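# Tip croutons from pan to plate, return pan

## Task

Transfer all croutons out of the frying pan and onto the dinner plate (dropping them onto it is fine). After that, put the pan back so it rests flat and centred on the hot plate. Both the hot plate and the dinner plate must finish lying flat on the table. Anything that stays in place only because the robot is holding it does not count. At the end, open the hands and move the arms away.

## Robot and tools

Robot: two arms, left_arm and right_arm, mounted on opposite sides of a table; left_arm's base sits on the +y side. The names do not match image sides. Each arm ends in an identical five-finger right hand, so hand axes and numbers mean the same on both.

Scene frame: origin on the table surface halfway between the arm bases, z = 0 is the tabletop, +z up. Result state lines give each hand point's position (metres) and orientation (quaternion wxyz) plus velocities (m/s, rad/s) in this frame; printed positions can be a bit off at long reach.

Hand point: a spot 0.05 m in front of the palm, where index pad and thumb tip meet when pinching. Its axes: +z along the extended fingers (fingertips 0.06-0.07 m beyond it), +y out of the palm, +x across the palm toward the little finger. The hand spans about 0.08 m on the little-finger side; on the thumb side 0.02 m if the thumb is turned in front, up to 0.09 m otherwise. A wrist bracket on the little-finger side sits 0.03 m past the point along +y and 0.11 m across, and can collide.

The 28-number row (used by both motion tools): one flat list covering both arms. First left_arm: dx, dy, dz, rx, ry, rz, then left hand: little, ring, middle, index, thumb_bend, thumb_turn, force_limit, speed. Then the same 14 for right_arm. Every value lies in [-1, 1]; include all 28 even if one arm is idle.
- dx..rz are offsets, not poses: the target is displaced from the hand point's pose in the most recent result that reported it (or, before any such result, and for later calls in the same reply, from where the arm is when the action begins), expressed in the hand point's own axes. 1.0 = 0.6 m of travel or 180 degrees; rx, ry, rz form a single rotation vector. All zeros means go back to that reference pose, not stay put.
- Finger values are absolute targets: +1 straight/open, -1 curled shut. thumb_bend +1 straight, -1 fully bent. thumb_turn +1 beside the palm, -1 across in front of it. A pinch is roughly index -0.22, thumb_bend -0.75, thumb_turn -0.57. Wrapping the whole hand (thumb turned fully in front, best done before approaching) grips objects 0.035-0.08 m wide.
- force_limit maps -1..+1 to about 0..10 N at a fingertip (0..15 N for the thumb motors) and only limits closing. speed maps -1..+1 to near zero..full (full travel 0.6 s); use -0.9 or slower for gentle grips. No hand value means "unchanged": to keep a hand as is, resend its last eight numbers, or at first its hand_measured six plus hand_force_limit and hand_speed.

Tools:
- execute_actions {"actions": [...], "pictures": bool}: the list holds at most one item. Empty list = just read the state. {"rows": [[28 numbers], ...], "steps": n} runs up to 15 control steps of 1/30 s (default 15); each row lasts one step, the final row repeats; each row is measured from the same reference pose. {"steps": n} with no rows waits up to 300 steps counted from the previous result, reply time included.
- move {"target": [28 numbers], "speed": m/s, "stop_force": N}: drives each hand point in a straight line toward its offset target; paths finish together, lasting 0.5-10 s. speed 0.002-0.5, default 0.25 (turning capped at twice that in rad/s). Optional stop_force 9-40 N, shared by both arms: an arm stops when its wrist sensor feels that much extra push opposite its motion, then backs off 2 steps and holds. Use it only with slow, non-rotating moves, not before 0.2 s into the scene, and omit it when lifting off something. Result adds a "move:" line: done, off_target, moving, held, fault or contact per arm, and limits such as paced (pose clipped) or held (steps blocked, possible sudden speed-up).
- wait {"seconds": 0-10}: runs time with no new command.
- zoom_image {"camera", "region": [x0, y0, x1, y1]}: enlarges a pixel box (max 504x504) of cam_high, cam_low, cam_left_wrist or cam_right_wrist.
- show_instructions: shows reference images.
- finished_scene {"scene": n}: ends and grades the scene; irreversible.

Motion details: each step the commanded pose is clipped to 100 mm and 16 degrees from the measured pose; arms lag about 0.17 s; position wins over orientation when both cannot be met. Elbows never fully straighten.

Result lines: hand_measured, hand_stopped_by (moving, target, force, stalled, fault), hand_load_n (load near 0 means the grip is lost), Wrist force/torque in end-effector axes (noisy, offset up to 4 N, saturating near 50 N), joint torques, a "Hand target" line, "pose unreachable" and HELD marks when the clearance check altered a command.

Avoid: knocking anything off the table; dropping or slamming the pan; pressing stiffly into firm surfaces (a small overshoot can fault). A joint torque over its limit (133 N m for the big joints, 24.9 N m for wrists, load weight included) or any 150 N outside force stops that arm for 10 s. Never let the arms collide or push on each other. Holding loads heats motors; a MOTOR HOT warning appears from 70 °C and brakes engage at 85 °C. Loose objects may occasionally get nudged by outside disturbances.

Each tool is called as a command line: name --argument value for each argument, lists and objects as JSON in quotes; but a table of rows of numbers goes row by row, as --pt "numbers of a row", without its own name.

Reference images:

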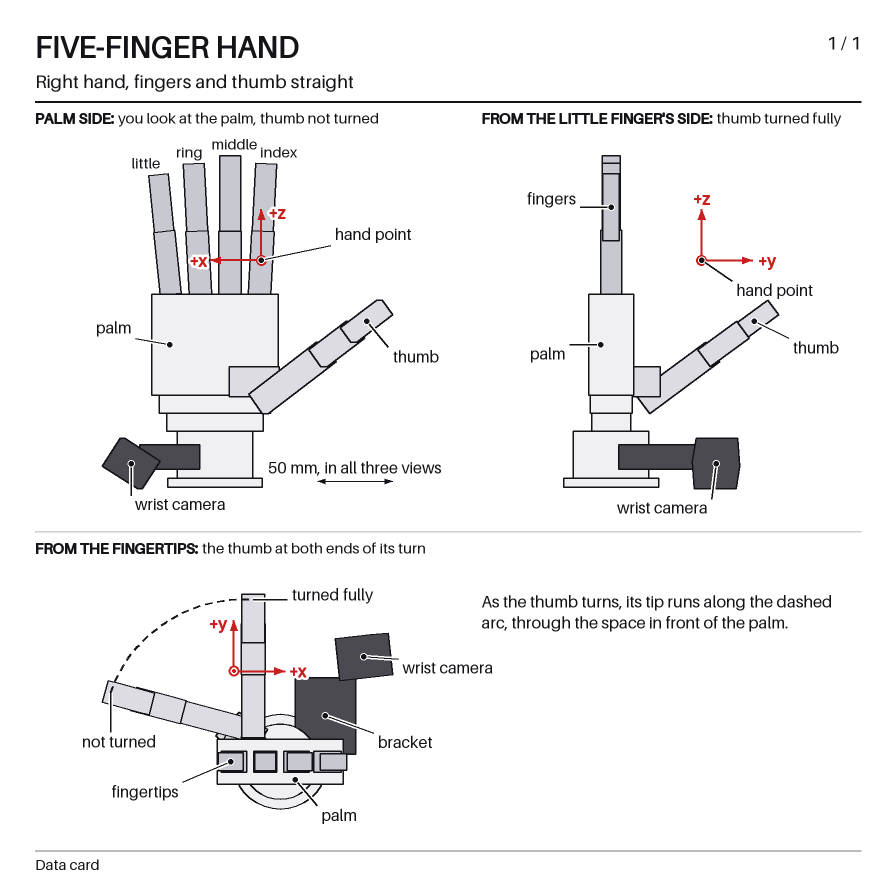

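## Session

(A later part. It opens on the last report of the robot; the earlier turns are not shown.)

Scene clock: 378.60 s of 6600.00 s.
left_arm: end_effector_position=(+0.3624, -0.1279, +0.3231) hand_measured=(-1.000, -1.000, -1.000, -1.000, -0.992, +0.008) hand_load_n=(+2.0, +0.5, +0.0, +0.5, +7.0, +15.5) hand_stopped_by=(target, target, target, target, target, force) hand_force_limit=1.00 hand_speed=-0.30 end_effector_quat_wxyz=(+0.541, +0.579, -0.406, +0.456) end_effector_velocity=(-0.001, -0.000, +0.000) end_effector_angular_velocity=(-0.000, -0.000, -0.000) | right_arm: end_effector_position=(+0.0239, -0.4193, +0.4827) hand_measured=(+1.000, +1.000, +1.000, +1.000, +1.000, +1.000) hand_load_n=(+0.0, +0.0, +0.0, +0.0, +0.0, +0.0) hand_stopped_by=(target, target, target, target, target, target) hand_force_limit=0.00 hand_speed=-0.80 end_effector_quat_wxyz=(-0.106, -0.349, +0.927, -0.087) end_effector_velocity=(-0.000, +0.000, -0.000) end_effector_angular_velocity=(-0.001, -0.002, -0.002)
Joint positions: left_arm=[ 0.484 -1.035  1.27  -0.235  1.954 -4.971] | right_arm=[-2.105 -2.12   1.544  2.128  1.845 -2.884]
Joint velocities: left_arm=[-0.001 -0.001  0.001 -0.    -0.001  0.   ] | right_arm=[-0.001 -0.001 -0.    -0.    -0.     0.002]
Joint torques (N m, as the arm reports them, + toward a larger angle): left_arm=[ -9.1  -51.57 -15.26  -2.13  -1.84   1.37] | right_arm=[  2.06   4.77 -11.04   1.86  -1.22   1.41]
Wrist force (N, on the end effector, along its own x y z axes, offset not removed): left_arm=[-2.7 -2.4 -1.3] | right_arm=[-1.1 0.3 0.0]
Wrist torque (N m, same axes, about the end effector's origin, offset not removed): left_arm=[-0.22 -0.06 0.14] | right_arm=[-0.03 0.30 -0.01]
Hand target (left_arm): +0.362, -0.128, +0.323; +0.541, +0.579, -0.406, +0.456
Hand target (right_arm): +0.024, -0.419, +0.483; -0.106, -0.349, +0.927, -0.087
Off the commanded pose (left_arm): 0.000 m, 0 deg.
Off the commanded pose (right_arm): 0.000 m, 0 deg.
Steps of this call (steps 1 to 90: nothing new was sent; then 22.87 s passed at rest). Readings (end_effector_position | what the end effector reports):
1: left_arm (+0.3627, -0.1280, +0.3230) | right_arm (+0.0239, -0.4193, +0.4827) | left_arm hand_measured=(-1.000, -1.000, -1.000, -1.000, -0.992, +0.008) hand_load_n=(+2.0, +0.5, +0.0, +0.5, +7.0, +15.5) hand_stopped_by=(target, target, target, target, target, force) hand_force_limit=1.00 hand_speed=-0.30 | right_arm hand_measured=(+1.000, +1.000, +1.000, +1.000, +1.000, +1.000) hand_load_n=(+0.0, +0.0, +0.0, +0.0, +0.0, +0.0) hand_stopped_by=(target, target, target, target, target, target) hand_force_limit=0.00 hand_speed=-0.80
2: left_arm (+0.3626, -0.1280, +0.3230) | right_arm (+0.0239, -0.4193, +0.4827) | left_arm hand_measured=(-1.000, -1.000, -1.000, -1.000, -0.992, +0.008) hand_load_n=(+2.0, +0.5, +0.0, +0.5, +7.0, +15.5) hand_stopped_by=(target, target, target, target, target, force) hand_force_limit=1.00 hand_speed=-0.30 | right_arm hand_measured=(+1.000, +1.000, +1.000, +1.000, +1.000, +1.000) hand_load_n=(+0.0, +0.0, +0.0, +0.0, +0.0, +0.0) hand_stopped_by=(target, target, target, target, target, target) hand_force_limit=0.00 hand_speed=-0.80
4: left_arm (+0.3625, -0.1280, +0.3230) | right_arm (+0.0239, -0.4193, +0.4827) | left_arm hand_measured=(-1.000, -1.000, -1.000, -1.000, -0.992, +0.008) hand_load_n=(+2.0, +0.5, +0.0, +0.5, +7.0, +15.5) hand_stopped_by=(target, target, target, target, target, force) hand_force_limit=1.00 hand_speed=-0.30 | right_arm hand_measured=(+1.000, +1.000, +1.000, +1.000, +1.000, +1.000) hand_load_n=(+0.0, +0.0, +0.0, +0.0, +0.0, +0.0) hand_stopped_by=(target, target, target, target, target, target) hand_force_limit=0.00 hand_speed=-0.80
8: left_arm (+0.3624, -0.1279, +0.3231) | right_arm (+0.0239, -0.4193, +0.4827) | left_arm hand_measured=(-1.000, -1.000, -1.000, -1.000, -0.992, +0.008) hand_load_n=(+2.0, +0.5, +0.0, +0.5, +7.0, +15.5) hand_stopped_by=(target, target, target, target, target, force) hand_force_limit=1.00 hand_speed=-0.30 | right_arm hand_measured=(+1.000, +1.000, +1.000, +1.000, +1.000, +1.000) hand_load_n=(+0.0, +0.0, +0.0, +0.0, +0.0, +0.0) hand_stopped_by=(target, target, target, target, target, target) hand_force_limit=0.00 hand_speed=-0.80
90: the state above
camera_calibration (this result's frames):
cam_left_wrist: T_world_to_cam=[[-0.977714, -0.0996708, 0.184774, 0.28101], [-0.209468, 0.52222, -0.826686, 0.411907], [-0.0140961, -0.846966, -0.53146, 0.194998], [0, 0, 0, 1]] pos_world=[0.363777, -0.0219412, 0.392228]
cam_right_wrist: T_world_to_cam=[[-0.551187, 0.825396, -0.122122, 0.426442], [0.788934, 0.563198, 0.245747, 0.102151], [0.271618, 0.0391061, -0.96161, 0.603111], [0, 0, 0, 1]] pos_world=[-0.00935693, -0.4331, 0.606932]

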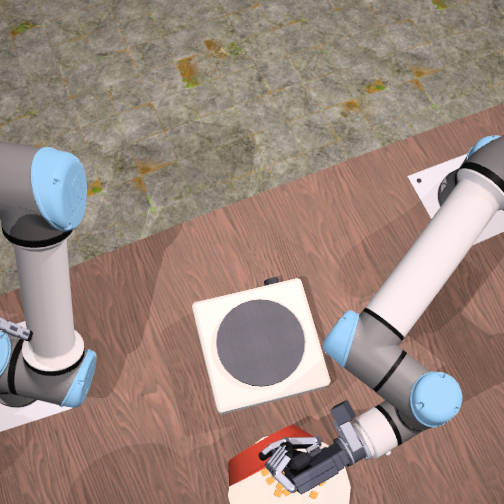

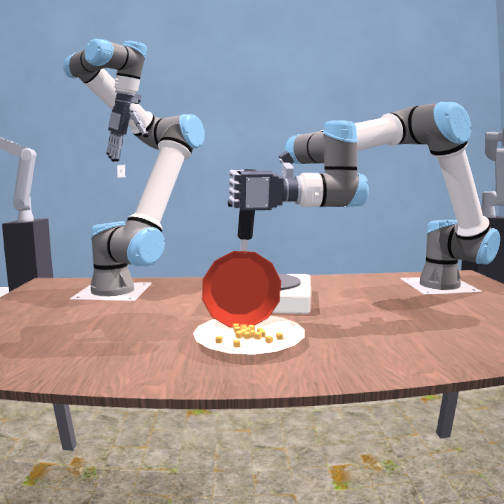

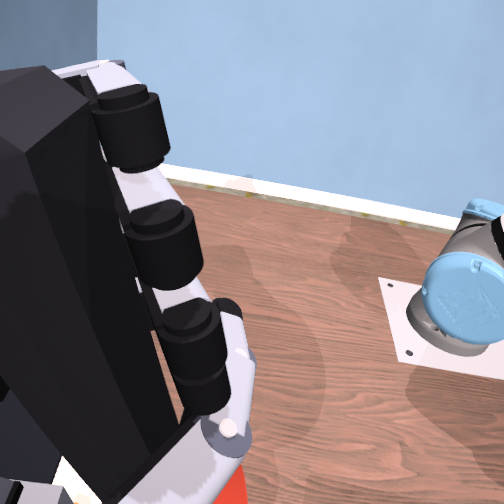

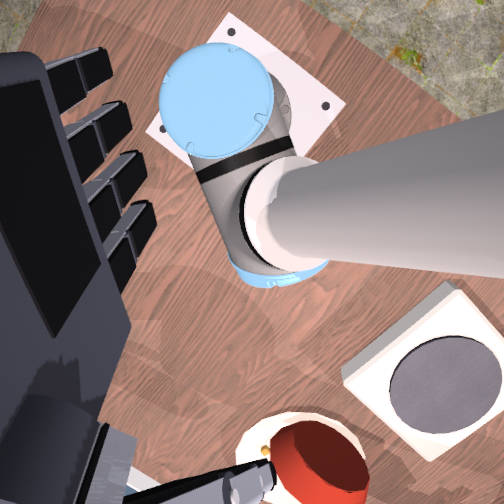

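move --target '[-0.011,-0.012,-0.10,0,0.07,0,-1,-1,-1,-1,-1,-1,1,-0.3, 0,0,0,0,0,0,1,1,1,1,1,1,0,-0.8]' --speed 0.025

zoom_image --camera "cam_low" --region '[170, 150, 370, 370]'

Scene clock: 397.83 s of 6600.00 s.
left_arm: end_effector_position=(+0.3623, -0.0682, +0.3148) hand_measured=(-1.000, -1.000, -1.000, -1.000, -0.992, +0.008) hand_load_n=(+0.5, +0.5, +0.0, +0.5, +6.5, +15.5) hand_stopped_by=(target, target, target, target, target, force) hand_force_limit=1.00 hand_speed=-0.30 end_effector_quat_wxyz=(+0.582, +0.525, -0.344, +0.517) end_effector_velocity=(-0.000, +0.003, -0.002) end_effector_angular_velocity=(-0.008, +0.001, +0.002) | right_arm: end_effector_position=(+0.0239, -0.4193, +0.4827) hand_measured=(+1.000, +1.000, +1.000, +1.000, +1.000, +1.000) hand_load_n=(+0.0, +0.0, +0.0, +0.0, +0.0, +0.0) hand_stopped_by=(target, target, target, target, target, target) hand_force_limit=0.00 hand_speed=-0.80 end_effector_quat_wxyz=(-0.106, -0.349, +0.927, -0.087) end_effector_velocity=(-0.000, -0.000, +0.000) end_effector_angular_velocity=(+0.000, +0.002, -0.000)
Joint positions: left_arm=[ 0.511 -1.156  1.628 -0.698  1.916 -5.054] | right_arm=[-2.105 -2.12   1.544  2.128  1.845 -2.884]
Joint velocities: left_arm=[ 0.001 -0.002  0.015 -0.021 -0.001 -0.005] | right_arm=[-0.     0.001  0.001  0.001  0.001  0.   ]
Joint torques (N m, as the arm reports them, + toward a larger angle): left_arm=[  7.27 -41.39 -11.04  -4.    -2.38  -2.04] | right_arm=[  4.28   4.32 -11.13   2.1   -1.02   1.17]
Wrist force (N, on the end effector, along its own x y z axes, offset not removed): left_arm=[2.4 0.6 -1.2] | right_arm=[-2.4 0.6 -4.6]
Wrist torque (N m, same axes, about the end effector's origin, offset not removed): left_arm=[-0.05 -0.01 0.17] | right_arm=[0.23 0.49 -0.08]
Hand target (left_arm): +0.362, -0.068, +0.315; +0.582, +0.525, -0.344, +0.517
Hand target (right_arm): +0.024, -0.419, +0.483; -0.106, -0.349, +0.927, -0.087
Off the commanded pose (left_arm): 0.000 m, 0 deg.
Off the commanded pose (right_arm): 0.000 m, 0 deg.
After step 90, 11.57 s passed at rest.
move: done
camera_calibration (this result's frames):
cam_left_wrist: T_world_to_cam=[[-0.97531, -0.114768, 0.188675, 0.28526], [-0.216382, 0.325834, -0.920332, 0.392399], [0.044148, -0.938435, -0.342623, 0.154421], [0, 0, 0, 1]] pos_world=[0.356308, 0.0497959, 0.360224]
cam_right_wrist: T_world_to_cam=[[-0.551187, 0.825396, -0.122122, 0.426442], [0.788934, 0.563198, 0.245747, 0.102151], [0.271618, 0.039106, -0.96161, 0.603111], [0, 0, 0, 1]] pos_world=[-0.00935698, -0.4331, 0.606932]

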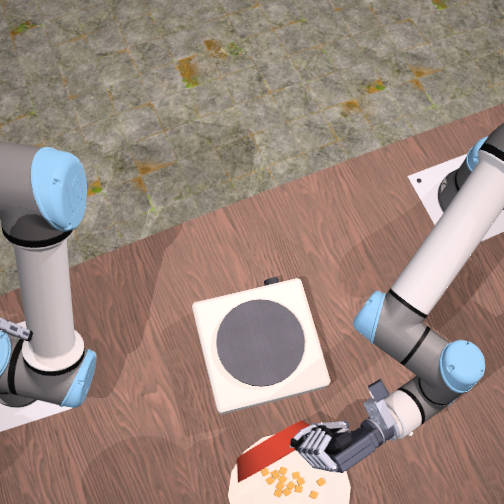

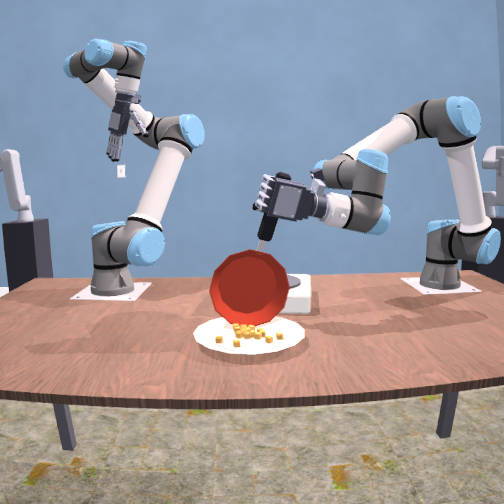

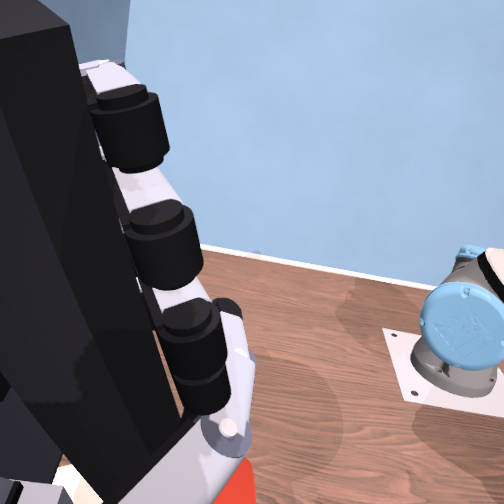

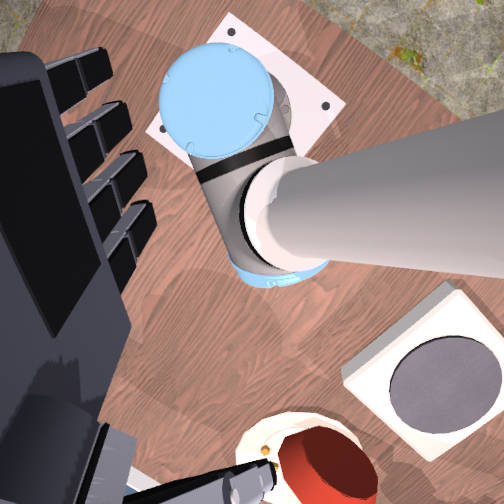

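Region (170, 150, 370, 370) of cam_low's 504x504 image, scaled by 2.291, with more detail than that image has; it fills the left 458 columns of this view, and the rest is white.

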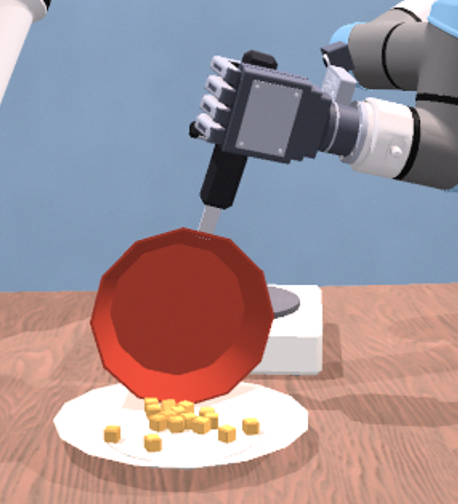

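move --target '[0.002,-0.016,-0.11,0,0.083,0,-1,-1,-1,-1,-1,-1,1,-0.3, 0,0,0,0,0,0,1,1,1,1,1,1,0,-0.8]' --speed 0.025

zoom_image --camera "cam_low" --region '[170, 150, 410, 370]'

Scene clock: 408.10 s of 6600.00 s.
left_arm: end_effector_position=(+0.3624, -0.0037, +0.2995) hand_measured=(-1.000, -1.000, -1.000, -1.000, -0.992, +0.008) hand_load_n=(+1.0, +1.5, +0.0, +0.5, +6.5, +15.5) hand_stopped_by=(target, target, target, target, target, force) hand_force_limit=1.00 hand_speed=-0.30 end_effector_quat_wxyz=(+0.621, +0.454, -0.266, +0.580) end_effector_velocity=(+0.001, +0.002, +0.001) end_effector_angular_velocity=(-0.012, -0.003, +0.003) | right_arm: end_effector_position=(+0.0239, -0.4193, +0.4827) hand_measured=(+1.000, +1.000, +1.000, +1.000, +1.000, +1.000) hand_load_n=(+0.0, +0.0, +0.0, +0.0, +0.0, +0.0) hand_stopped_by=(target, target, target, target, target, target) hand_force_limit=0.00 hand_speed=-0.80 end_effector_quat_wxyz=(-0.106, -0.349, +0.927, -0.087) end_effector_velocity=(-0.000, +0.000, +0.000) end_effector_angular_velocity=(+0.000, -0.000, +0.001)
Joint positions: left_arm=[ 0.532 -1.176  1.926 -1.23   1.839 -5.138] | right_arm=[-2.105 -2.12   1.544  2.128  1.845 -2.884]
Joint velocities: left_arm=[ 0.002  0.001  0.008 -0.021 -0.003 -0.002] | right_arm=[-0.    -0.    -0.     0.    -0.    -0.001]
Joint torques (N m, as the arm reports them, + toward a larger angle): left_arm=[  6.8  -25.49  -9.15  -4.13  -1.91  -2.27] | right_arm=[  3.21   4.8  -10.85   2.06  -0.99   1.1 ]
Wrist force (N, on the end effector, along its own x y z axes, offset not removed): left_arm=[2.3 -0.1 -0.1] | right_arm=[-0.9 0.7 -1.7]
Wrist torque (N m, same axes, about the end effector's origin, offset not removed): left_arm=[-0.18 -0.04 0.40] | right_arm=[0.00 0.35 0.11]
Hand target (left_arm): +0.362, -0.003, +0.299; +0.621, +0.454, -0.266, +0.581
Hand target (right_arm): +0.024, -0.419, +0.483; -0.106, -0.349, +0.927, -0.087
Off the commanded pose (left_arm): 0.000 m, 0 deg.
Off the commanded pose (right_arm): 0.000 m, 0 deg.
After step 90, 1.83 s passed at rest.
move: done
camera_calibration (this result's frames):
cam_left_wrist: T_world_to_cam=[[-0.971551, -0.130946, 0.197338, 0.291642], [-0.208043, 0.0737119, -0.975338, 0.36989], [0.11317, -0.988645, -0.0988571, 0.111506], [0, 0, 0, 1]] pos_world=[0.347679, 0.121164, 0.314239]
cam_right_wrist: T_world_to_cam=[[-0.551187, 0.825396, -0.122123, 0.426442], [0.788934, 0.563198, 0.245747, 0.102151], [0.271618, 0.0391057, -0.96161, 0.603111], [0, 0, 0, 1]] pos_world=[-0.00935699, -0.4331, 0.606932]

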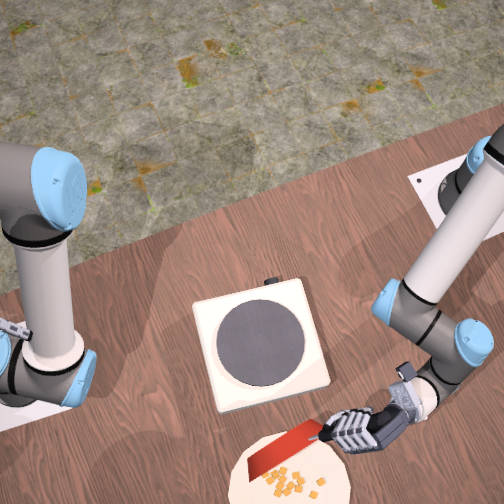

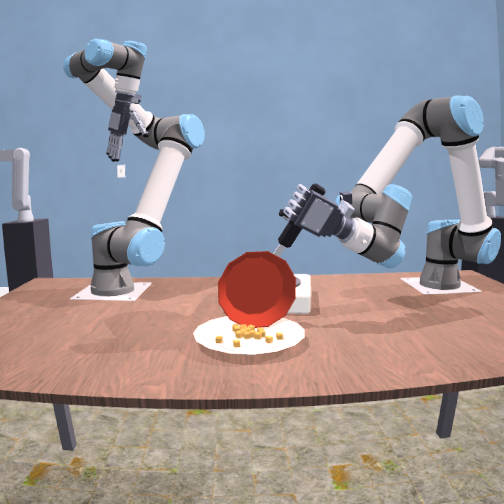

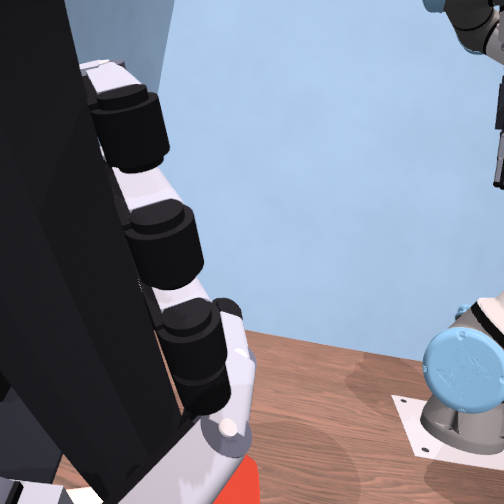

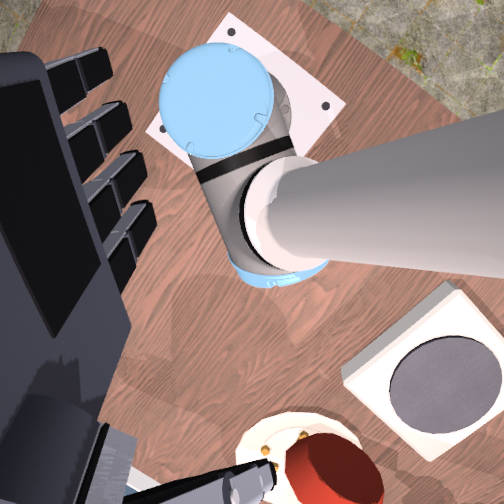

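Region (170, 150, 410, 370) of cam_low's 504x504 image, scaled by 2.100, with more detail than that image has; it fills the top 462 rows of this view, and the rest is white.

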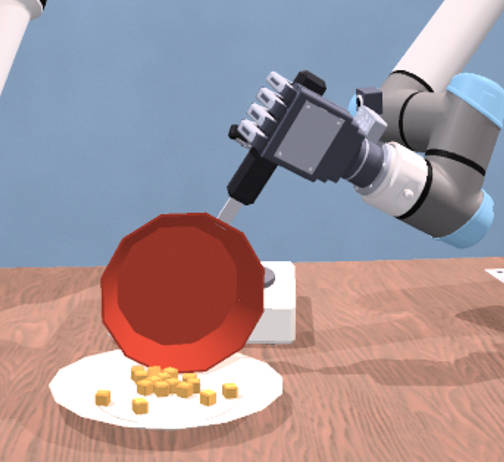

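execute_actions --actions '[]'

Scene clock: 423.43 s of 6600.00 s.
left_arm: end_effector_position=(+0.3624, -0.0034, +0.2995) hand_measured=(-1.000, -1.000, -1.000, -1.000, -0.992, +0.008) hand_load_n=(+1.0, +1.5, +0.0, +0.5, +6.5, +15.5) hand_stopped_by=(target, target, target, target, target, force) hand_force_limit=1.00 hand_speed=-0.30 end_effector_quat_wxyz=(+0.621, +0.454, -0.266, +0.581) end_effector_velocity=(+0.001, +0.000, +0.001) end_effector_angular_velocity=(-0.002, -0.000, +0.001) | right_arm: end_effector_position=(+0.0239, -0.4193, +0.4827) hand_measured=(+1.000, +1.000, +1.000, +1.000, +1.000, +1.000) hand_load_n=(+0.0, +0.0, +0.0, +0.0, +0.0, +0.0) hand_stopped_by=(target, target, target, target, target, target) hand_force_limit=0.00 hand_speed=-0.80 end_effector_quat_wxyz=(-0.106, -0.349, +0.927, -0.087) end_effector_velocity=(-0.000, +0.000, -0.000) end_effector_angular_velocity=(-0.000, -0.000, +0.000)
Joint positions: left_arm=[ 0.532 -1.176  1.927 -1.233  1.838 -5.139] | right_arm=[-2.105 -2.12   1.544  2.128  1.845 -2.884]
Joint velocities: left_arm=[ 0.001 -0.001 -0.001  0.    -0.    -0.   ] | right_arm=[ 0.001 -0.001  0.     0.    -0.     0.   ]
Joint torques (N m, as the arm reports them, + toward a larger angle): left_arm=[  6.22 -24.69  -8.85  -4.24  -2.03  -2.42] | right_arm=[  3.96   2.84 -11.02   2.06  -1.01   1.14]
Wrist force (N, on the end effector, along its own x y z axes, offset not removed): left_arm=[2.9 -1.2 -0.3] | right_arm=[-1.1 -1.0 -2.8]
Wrist torque (N m, same axes, about the end effector's origin, offset not removed): left_arm=[-0.40 -0.19 0.50] | right_arm=[0.06 0.22 -0.04]
Hand target (left_arm): +0.362, -0.003, +0.299; +0.621, +0.454, -0.266, +0.581
Hand target (right_arm): +0.024, -0.419, +0.483; -0.106, -0.349, +0.927, -0.087
Off the commanded pose (left_arm): 0.000 m, 0 deg.
Off the commanded pose (right_arm): 0.000 m, 0 deg.
Steps of this call (steps 1 to 90: nothing new was sent; then 12.33 s passed at rest). Readings (end_effector_position | what the end effector reports):
1: left_arm (+0.3624, -0.0036, +0.2995) | right_arm (+0.0239, -0.4193, +0.4827) | left_arm hand_measured=(-1.000, -1.000, -1.000, -1.000, -0.992, +0.008) hand_load_n=(+1.0, +1.5, +0.0, +0.5, +6.5, +15.5) hand_stopped_by=(target, target, target, target, target, force) hand_force_limit=1.00 hand_speed=-0.30 | right_arm hand_measured=(+1.000, +1.000, +1.000, +1.000, +1.000, +1.000) hand_load_n=(+0.0, +0.0, +0.0, +0.0, +0.0, +0.0) hand_stopped_by=(target, target, target, target, target, target) hand_force_limit=0.00 hand_speed=-0.80
2: left_arm (+0.3624, -0.0036, +0.2995) | right_arm (+0.0239, -0.4193, +0.4827) | left_arm hand_measured=(-1.000, -1.000, -1.000, -1.000, -0.992, +0.008) hand_load_n=(+1.0, +1.5, +0.0, +0.5, +6.5, +15.5) hand_stopped_by=(target, target, target, target, target, force) hand_force_limit=1.00 hand_speed=-0.30 | right_arm hand_measured=(+1.000, +1.000, +1.000, +1.000, +1.000, +1.000) hand_load_n=(+0.0, +0.0, +0.0, +0.0, +0.0, +0.0) hand_stopped_by=(target, target, target, target, target, target) hand_force_limit=0.00 hand_speed=-0.80
4: left_arm (+0.3624, -0.0035, +0.2995) | right_arm (+0.0239, -0.4193, +0.4827) | left_arm hand_measured=(-1.000, -1.000, -1.000, -1.000, -0.992, +0.008) hand_load_n=(+1.0, +1.5, +0.0, +0.5, +6.5, +15.5) hand_stopped_by=(target, target, target, target, target, force) hand_force_limit=1.00 hand_speed=-0.30 | right_arm hand_measured=(+1.000, +1.000, +1.000, +1.000, +1.000, +1.000) hand_load_n=(+0.0, +0.0, +0.0, +0.0, +0.0, +0.0) hand_stopped_by=(target, target, target, target, target, target) hand_force_limit=0.00 hand_speed=-0.80
8: left_arm (+0.3624, -0.0034, +0.2995) | right_arm (+0.0239, -0.4193, +0.4827) | left_arm hand_measured=(-1.000, -1.000, -1.000, -1.000, -0.992, +0.008) hand_load_n=(+1.0, +1.5, +0.0, +0.5, +6.5, +15.5) hand_stopped_by=(target, target, target, target, target, force) hand_force_limit=1.00 hand_speed=-0.30 | right_arm hand_measured=(+1.000, +1.000, +1.000, +1.000, +1.000, +1.000) hand_load_n=(+0.0, +0.0, +0.0, +0.0, +0.0, +0.0) hand_stopped_by=(target, target, target, target, target, target) hand_force_limit=0.00 hand_speed=-0.80
90: the state above
camera_calibration (this result's frames):
cam_left_wrist: T_world_to_cam=[[-0.971529, -0.131017, 0.1974, 0.291672], [-0.207959, 0.0723858, -0.975455, 0.36979], [0.113512, -0.988734, -0.097571, 0.111298], [0, 0, 0, 1]] pos_world=[0.347636, 0.12149, 0.313997]
cam_right_wrist: T_world_to_cam=[[-0.551187, 0.825396, -0.122122, 0.426442], [0.788934, 0.563198, 0.245747, 0.102151], [0.271618, 0.039106, -0.96161, 0.603111], [0, 0, 0, 1]] pos_world=[-0.00935697, -0.4331, 0.606932]

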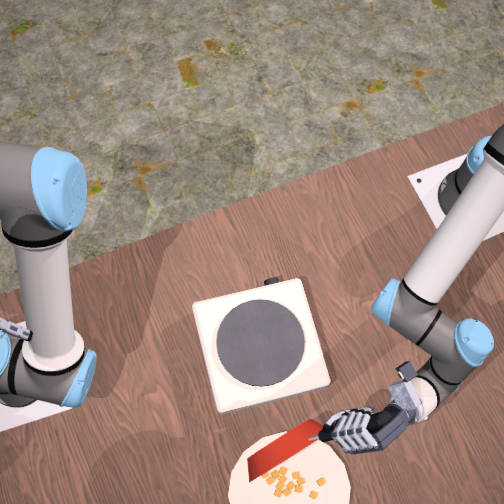

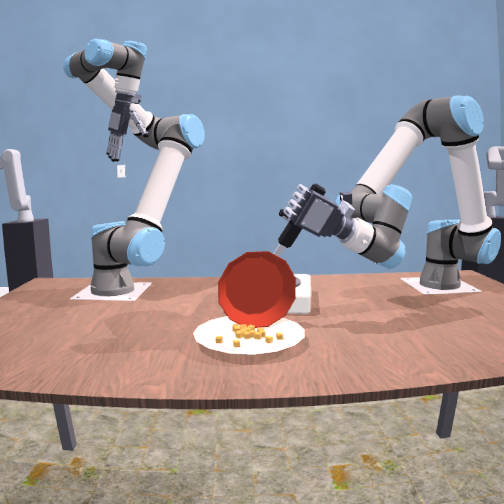

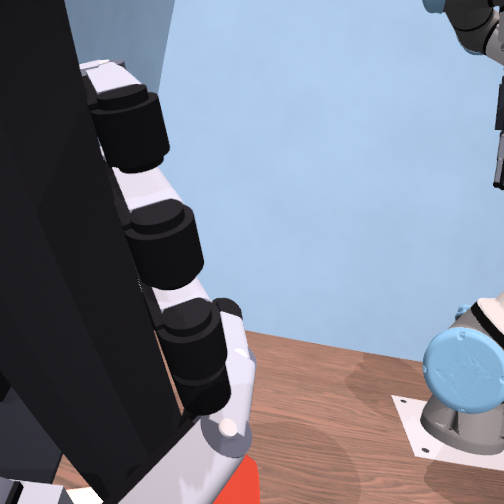

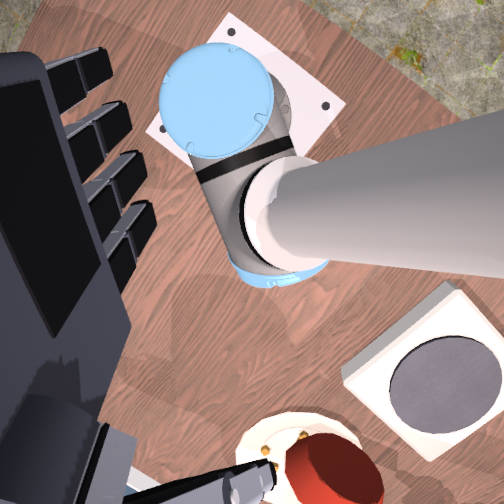

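move --target '[0,0,0,0,0.085,0,-1,-1,-1,-1,-1,-1,1,-0.3,0,0,0,0,0,0,1,1,1,1,1,1,0,-0.8]' --speed 0.05

Scene clock: 434.63 s of 6600.00 s.
left_arm: end_effector_position=(+0.3624, -0.0035, +0.2994) hand_measured=(-1.000, -1.000, -1.000, -1.000, -0.992, +0.008) hand_load_n=(+4.0, +1.0, +0.0, +1.0, +8.0, +13.5) hand_stopped_by=(target, target, target, target, target, force) hand_force_limit=1.00 hand_speed=-0.30 end_effector_quat_wxyz=(+0.651, +0.373, -0.182, +0.635) end_effector_velocity=(-0.000, -0.000, +0.001) end_effector_angular_velocity=(-0.016, -0.001, +0.003) | right_arm: end_effector_position=(+0.0239, -0.4193, +0.4827) hand_measured=(+1.000, +1.000, +1.000, +1.000, +1.000, +1.000) hand_load_n=(+0.0, +0.0, +0.0, +0.0, +0.0, +0.0) hand_stopped_by=(target, target, target, target, target, target) hand_force_limit=0.00 hand_speed=-0.80 end_effector_quat_wxyz=(-0.106, -0.349, +0.927, -0.087) end_effector_velocity=(+0.000, -0.000, -0.000) end_effector_angular_velocity=(-0.000, -0.000, -0.000)
Joint positions: left_arm=[ 0.48  -1.049  1.978 -1.65   1.683 -5.155] | right_arm=[-2.105 -2.12   1.544  2.128  1.845 -2.884]
Joint velocities: left_arm=[-0.003  0.008 -0.001 -0.023 -0.009 -0.   ] | right_arm=[-0.  0.  0. -0.  0.  0.]
Joint torques (N m, as the arm reports them, + toward a larger angle): left_arm=[ -7.96 -30.85  -9.85  -6.63  -2.45   1.36] | right_arm=[  4.1    3.46 -11.2    2.02  -0.99   1.26]
Wrist force (N, on the end effector, along its own x y z axes, offset not removed): left_arm=[-1.8 -1.7 -5.6] | right_arm=[-0.5 -1.3 -1.5]
Wrist torque (N m, same axes, about the end effector's origin, offset not removed): left_arm=[-0.05 -0.46 0.32] | right_arm=[0.02 0.17 0.21]
Hand target (left_arm): +0.362, -0.003, +0.299; +0.651, +0.372, -0.181, +0.636
Hand target (right_arm): +0.024, -0.419, +0.483; -0.106, -0.349, +0.927, -0.087
Off the commanded pose (left_arm): 0.000 m, 0 deg.
Off the commanded pose (right_arm): 0.000 m, 0 deg.
After step 90, 5.23 s passed at rest.
move: done
camera_calibration (this result's frames):
cam_left_wrist: T_world_to_cam=[[-0.966926, -0.144436, 0.210219, 0.286134], [-0.181412, -0.189902, -0.964897, 0.356031], [0.179287, -0.971121, 0.157419, 0.011095], [0, 0, 0, 1]] pos_world=[0.339269, 0.119714, 0.281636]
cam_right_wrist: T_world_to_cam=[[-0.551187, 0.825396, -0.122122, 0.426442], [0.788934, 0.563198, 0.245747, 0.102151], [0.271618, 0.0391059, -0.96161, 0.603111], [0, 0, 0, 1]] pos_world=[-0.00935701, -0.4331, 0.606932]

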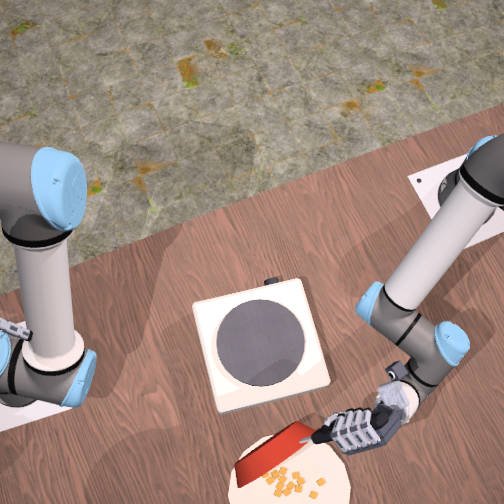

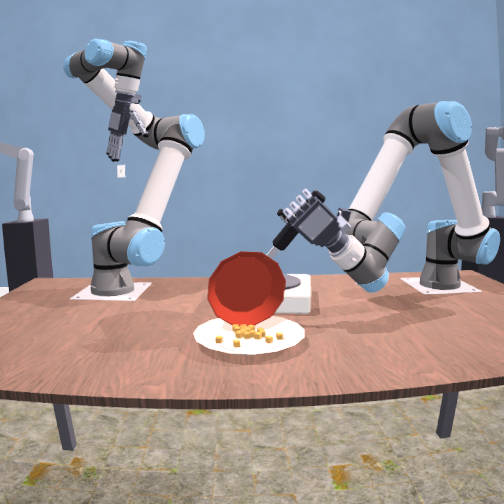

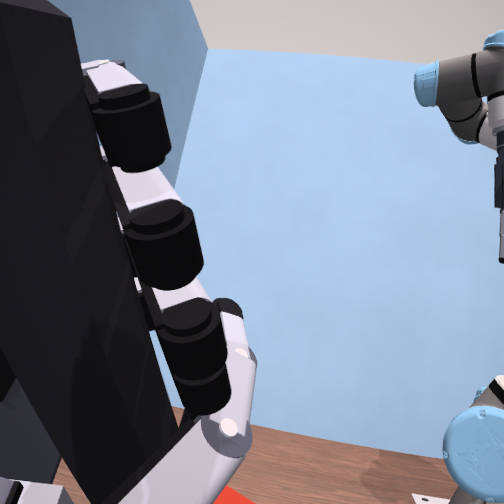

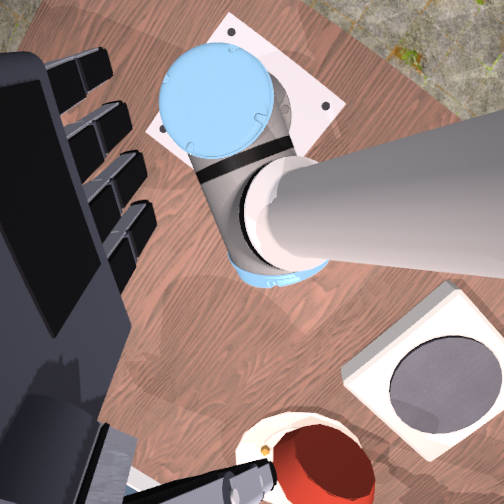

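move --target '[0.095,0.034,0.087,0,0.045,0,-1,-1,-1,-1,-1,-1,1,-0.3,0,0,0,0,0,0,1,1,1,1,1,1,0,-0.8]' --speed 0.04

Scene clock: 457.97 s of 6600.00 s.
left_arm: end_effector_position=(+0.3623, -0.0031, +0.3790) hand_measured=(-1.000, -1.000, -1.000, -1.000, -0.992, +0.008) hand_load_n=(+4.0, +0.5, +0.0, +1.0, +8.5, +13.5) hand_stopped_by=(target, target, target, target, target, force) hand_force_limit=1.00 hand_speed=-0.30 end_effector_quat_wxyz=(+0.662, +0.327, -0.136, +0.660) end_effector_velocity=(-0.001, -0.000, +0.003) end_effector_angular_velocity=(-0.005, +0.001, +0.001) | right_arm: end_effector_position=(+0.0239, -0.4193, +0.4827) hand_measured=(+1.000, +1.000, +1.000, +1.000, +1.000, +1.000) hand_load_n=(+0.0, +0.0, +0.0, +0.0, +0.0, +0.0) hand_stopped_by=(target, target, target, target, target, target) hand_force_limit=0.00 hand_speed=-0.80 end_effector_quat_wxyz=(-0.106, -0.349, +0.927, -0.087) end_effector_velocity=(-0.001, +0.000, +0.000) end_effector_angular_velocity=(-0.001, -0.001, +0.001)
Joint positions: left_arm=[ 0.452 -1.126  1.94  -1.661  1.604 -5.144] | right_arm=[-2.105 -2.12   1.544  2.128  1.845 -2.884]
Joint velocities: left_arm=[-0.003 -0.003 -0.002  0.    -0.004  0.001] | right_arm=[ 0.001 -0.001 -0.     0.     0.    -0.   ]
Joint torques (N m, as the arm reports them, + toward a larger angle): left_arm=[ -6.49 -44.68 -26.69  -6.99  -2.41   1.46] | right_arm=[  3.86   5.   -11.89   2.22  -0.98   1.02]
Wrist force (N, on the end effector, along its own x y z axes, offset not removed): left_arm=[-3.4 -2.6 -6.0] | right_arm=[2.2 -4.1 -0.5]
Wrist torque (N m, same axes, about the end effector's origin, offset not removed): left_arm=[-0.12 -0.38 0.12] | right_arm=[-0.79 -0.20 -0.18]
Hand target (left_arm): +0.362, -0.003, +0.379; +0.662, +0.327, -0.135, +0.660
Hand target (right_arm): +0.024, -0.419, +0.483; -0.106, -0.349, +0.927, -0.087
Off the commanded pose (left_arm): 0.000 m, 0 deg.
Off the commanded pose (right_arm): 0.000 m, 0 deg.
After step 90, 17.93 s passed at rest.
move: done
camera_calibration (this result's frames):
cam_left_wrist: T_world_to_cam=[[-0.964283, -0.149986, 0.218315, 0.265289], [-0.160485, -0.324871, -0.932043, 0.412464], [0.210718, -0.93379, 0.289197, -0.0623306], [0, 0, 0, 1]] pos_world=[0.335142, 0.115584, 0.344543]
cam_right_wrist: T_world_to_cam=[[-0.551187, 0.825396, -0.122122, 0.426442], [0.788934, 0.563198, 0.245747, 0.102151], [0.271618, 0.0391059, -0.96161, 0.603111], [0, 0, 0, 1]] pos_world=[-0.00935696, -0.4331, 0.606932]

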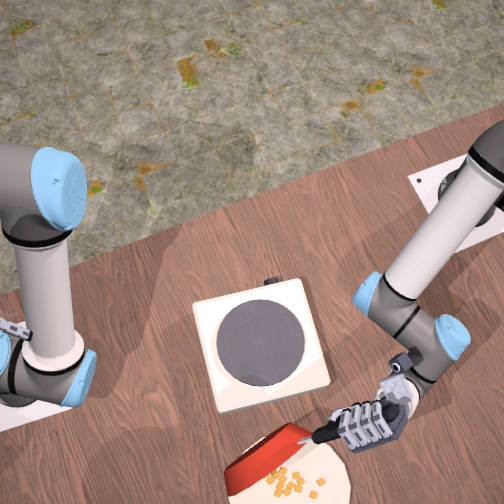

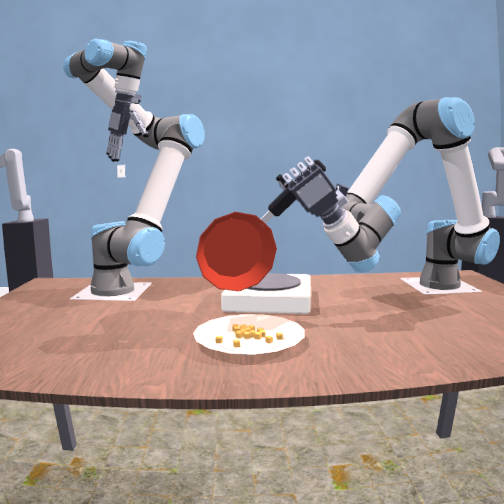

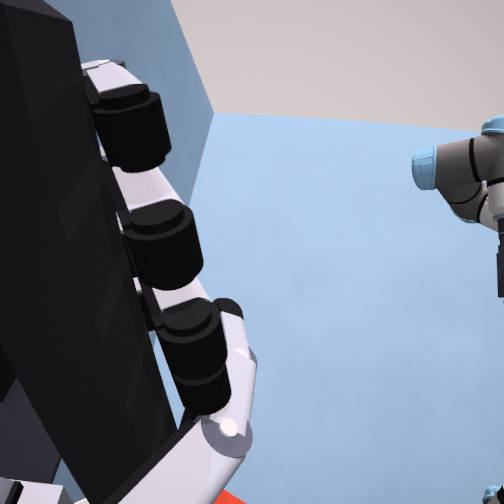

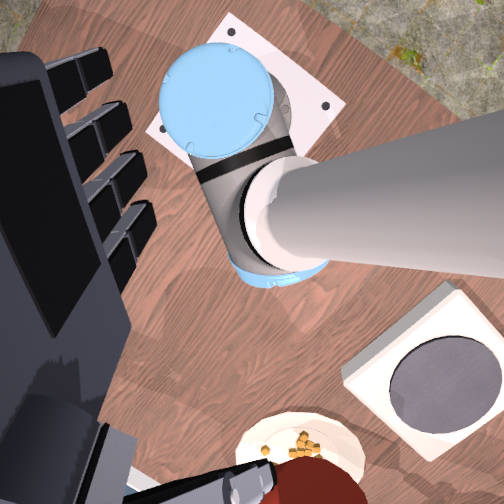

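move --target '[-0.188,0.622,-0.146,-0.224,-0.217,0.474,-1,-1,-1,-1,-1,-1,1,-0.3,0,0,0,0,0,0,1,1,1,1,1,1,0,-0.8]' --speed 0.1

Scene clock: 476.50 s of 6600.00 s.
left_arm: end_effector_position=(-0.0294, -0.0705, +0.3396) hand_measured=(-1.000, -1.000, -1.000, -1.000, -0.992, +0.008) hand_load_n=(+2.5, +4.0, +0.5, +1.0, +8.0, +14.0) hand_stopped_by=(target, target, target, target, target, force) hand_force_limit=1.00 hand_speed=-0.30 end_effector_quat_wxyz=(+0.048, +0.111, -0.697, +0.707) end_effector_velocity=(-0.003, -0.000, -0.001) end_effector_angular_velocity=(+0.008, -0.010, +0.005) | right_arm: end_effector_position=(+0.0239, -0.4193, +0.4827) hand_measured=(+1.000, +1.000, +1.000, +1.000, +1.000, +1.000) hand_load_n=(+0.0, +0.0, +0.0, +0.0, +0.0, +0.0) hand_stopped_by=(target, target, target, target, target, target) hand_force_limit=0.00 hand_speed=-0.80 end_effector_quat_wxyz=(-0.106, -0.349, +0.927, -0.087) end_effector_velocity=(+0.000, +0.000, -0.000) end_effector_angular_velocity=(-0.000, -0.001, +0.000)
Joint positions: left_arm=[-0.498 -1.512  1.725 -0.216  0.972 -3.366] | right_arm=[-2.105 -2.12   1.544  2.128  1.845 -2.884]
Joint velocities: left_arm=[-0.009  0.007 -0.01   0.012 -0.014  0.006] | right_arm=[ 0. -0. -0. -0. -0.  0.]
Joint torques (N m, as the arm reports them, + toward a larger angle): left_arm=[ -7.87 -20.33 -29.18   0.1   -2.     3.13] | right_arm=[  3.47   3.18 -10.7    2.31  -0.77   1.18]
Wrist force (N, on the end effector, along its own x y z axes, offset not removed): left_arm=[0.0 4.5 -1.6] | right_arm=[1.2 -1.6 3.9]
Wrist torque (N m, same axes, about the end effector's origin, offset not removed): left_arm=[0.16 0.05 -0.90] | right_arm=[-0.56 -0.38 0.11]
Hand target (left_arm): -0.030, -0.071, +0.340; -0.048, -0.111, +0.697, -0.706
Hand target (right_arm): +0.024, -0.419, +0.483; -0.106, -0.349, +0.927, -0.087
Off the commanded pose (left_arm): 0.000 m, 0 deg.
Off the commanded pose (right_arm): 0.000 m, 0 deg.
After step 90, 6.20 s passed at rest.
move: done
camera_calibration (this result's frames):
cam_left_wrist: T_world_to_cam=[[-0.151641, -0.028891, -0.988013, 0.328192], [0.779081, 0.611668, -0.13746, 0.11479], [0.608308, -0.790587, -0.0702457, 0.112574], [0, 0, 0, 1]] pos_world=[-0.108143, 0.0282681, 0.347945]
cam_right_wrist: T_world_to_cam=[[-0.551187, 0.825396, -0.122123, 0.426442], [0.788934, 0.563198, 0.245747, 0.102151], [0.271618, 0.039106, -0.96161, 0.603111], [0, 0, 0, 1]] pos_world=[-0.00935693, -0.4331, 0.606932]

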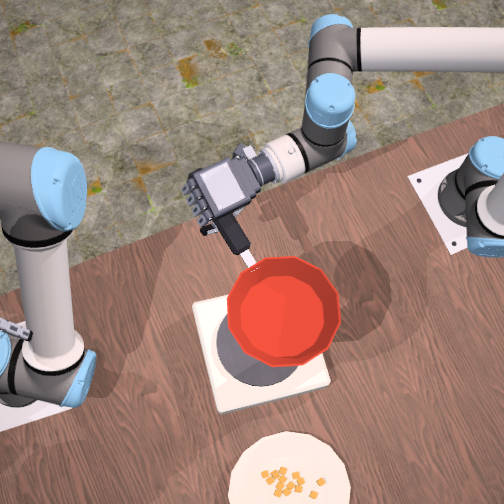

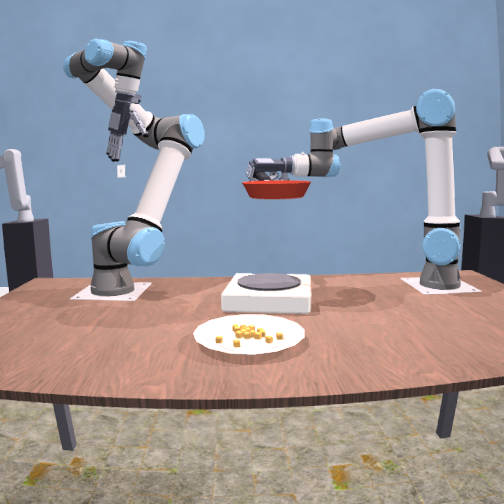

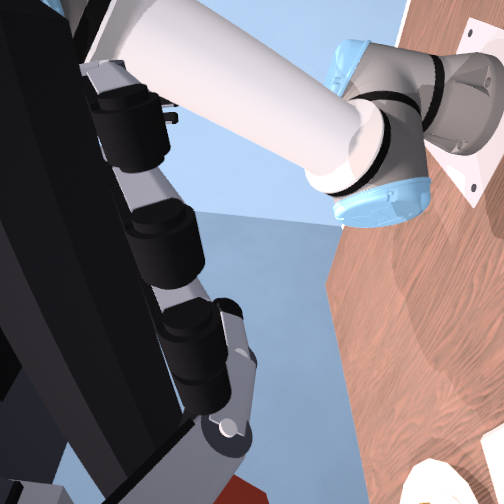

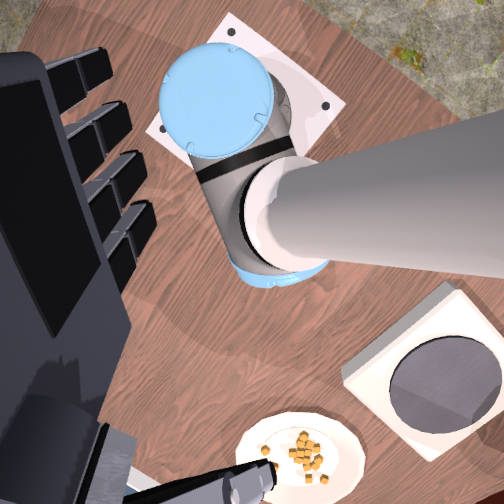

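move --target '[-0.075,0.325,0,0,0,0,-1,-1,-1,-1,-1,-1,1,-0.3,0,0,0,0,0,0,1,1,1,1,1,1,0,-0.8]' --speed 0.1

Scene clock: 482.80 s of 6600.00 s.
left_arm: end_effector_position=(-0.0293, -0.0713, +0.1397) hand_measured=(-1.000, -1.000, -1.000, -1.000, -0.992, +0.008) hand_load_n=(+2.5, +4.0, +1.0, +1.0, +8.0, +14.0) hand_stopped_by=(target, target, target, target, target, force) hand_force_limit=1.00 hand_speed=-0.30 end_effector_quat_wxyz=(+0.048, +0.111, -0.697, +0.707) end_effector_velocity=(-0.000, -0.000, -0.002) end_effector_angular_velocity=(-0.002, +0.000, -0.001) | right_arm: end_effector_position=(+0.0239, -0.4193, +0.4827) hand_measured=(+1.000, +1.000, +1.000, +1.000, +1.000, +1.000) hand_load_n=(+0.0, +0.0, +0.0, +0.0, +0.0, +0.0) hand_stopped_by=(target, target, target, target, target, target) hand_force_limit=0.00 hand_speed=-0.80 end_effector_quat_wxyz=(-0.106, -0.349, +0.927, -0.087) end_effector_velocity=(-0.000, +0.000, +0.000) end_effector_angular_velocity=(+0.000, -0.000, -0.000)
Joint positions: left_arm=[-0.497 -1.283  2.028 -0.748  0.973 -3.366] | right_arm=[-2.105 -2.12   1.544  2.128  1.845 -2.884]
Joint velocities: left_arm=[ 0.     0.004  0.003 -0.01   0.001  0.001] | right_arm=[ 0. -0. -0.  0. -0.  0.]
Joint torques (N m, as the arm reports them, + toward a larger angle): left_arm=[  7.42 -22.98  -9.74  -3.62   1.72   3.  ] | right_arm=[  3.28   3.84 -11.75   2.24  -0.62   1.27]
Wrist force (N, on the end effector, along its own x y z axes, offset not removed): left_arm=[-0.8 5.1 -1.7] | right_arm=[5.4 2.9 -1.7]
Wrist torque (N m, same axes, about the end effector's origin, offset not removed): left_arm=[0.22 0.14 -0.96] | right_arm=[0.46 -0.76 0.49]
Hand target (left_arm): -0.029, -0.071, +0.139; -0.048, -0.111, +0.697, -0.707
Hand target (right_arm): +0.024, -0.419, +0.483; -0.106, -0.349, +0.927, -0.087
Off the commanded pose (left_arm): 0.000 m, 0 deg.
Off the commanded pose (right_arm): 0.000 m, 0 deg.
After step 90, 0.77 s passed at rest.
move: done
camera_calibration (this result's frames):
cam_left_wrist: T_world_to_cam=[[-0.151678, -0.028756, -0.988012, 0.130717], [0.779072, 0.611692, -0.137405, 0.0876878], [0.60831, -0.790573, -0.0703774, 0.0978329], [0, 0, 0, 1]] pos_world=[-0.108001, 0.027465, 0.148083]
cam_right_wrist: T_world_to_cam=[[-0.551187, 0.825396, -0.122122, 0.426442], [0.788934, 0.563198, 0.245747, 0.102151], [0.271618, 0.0391061, -0.96161, 0.603111], [0, 0, 0, 1]] pos_world=[-0.00935693, -0.4331, 0.606932]

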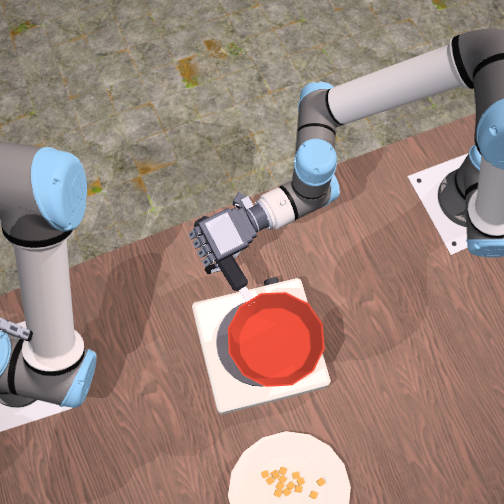

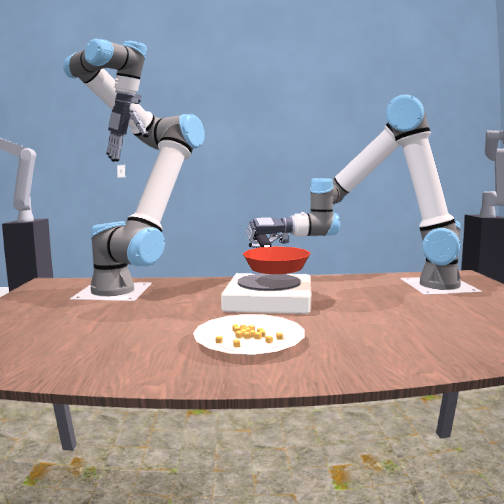

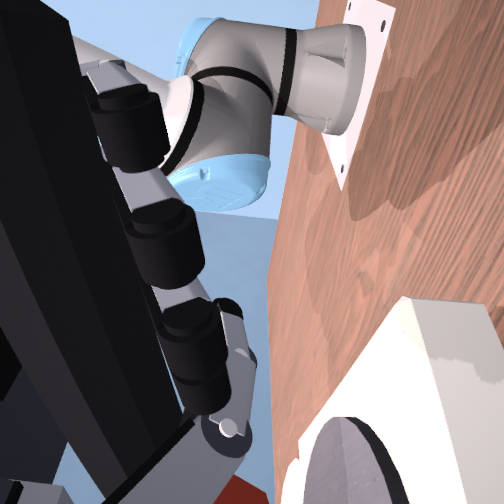

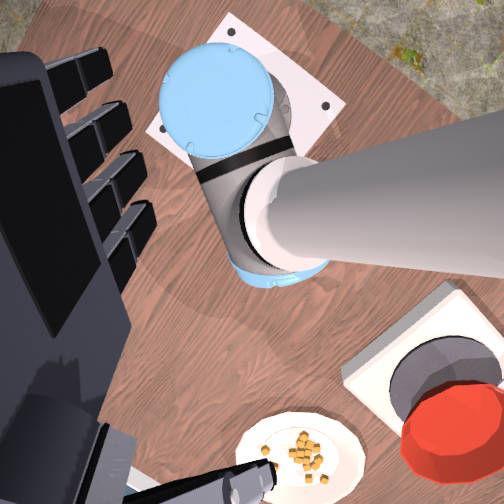

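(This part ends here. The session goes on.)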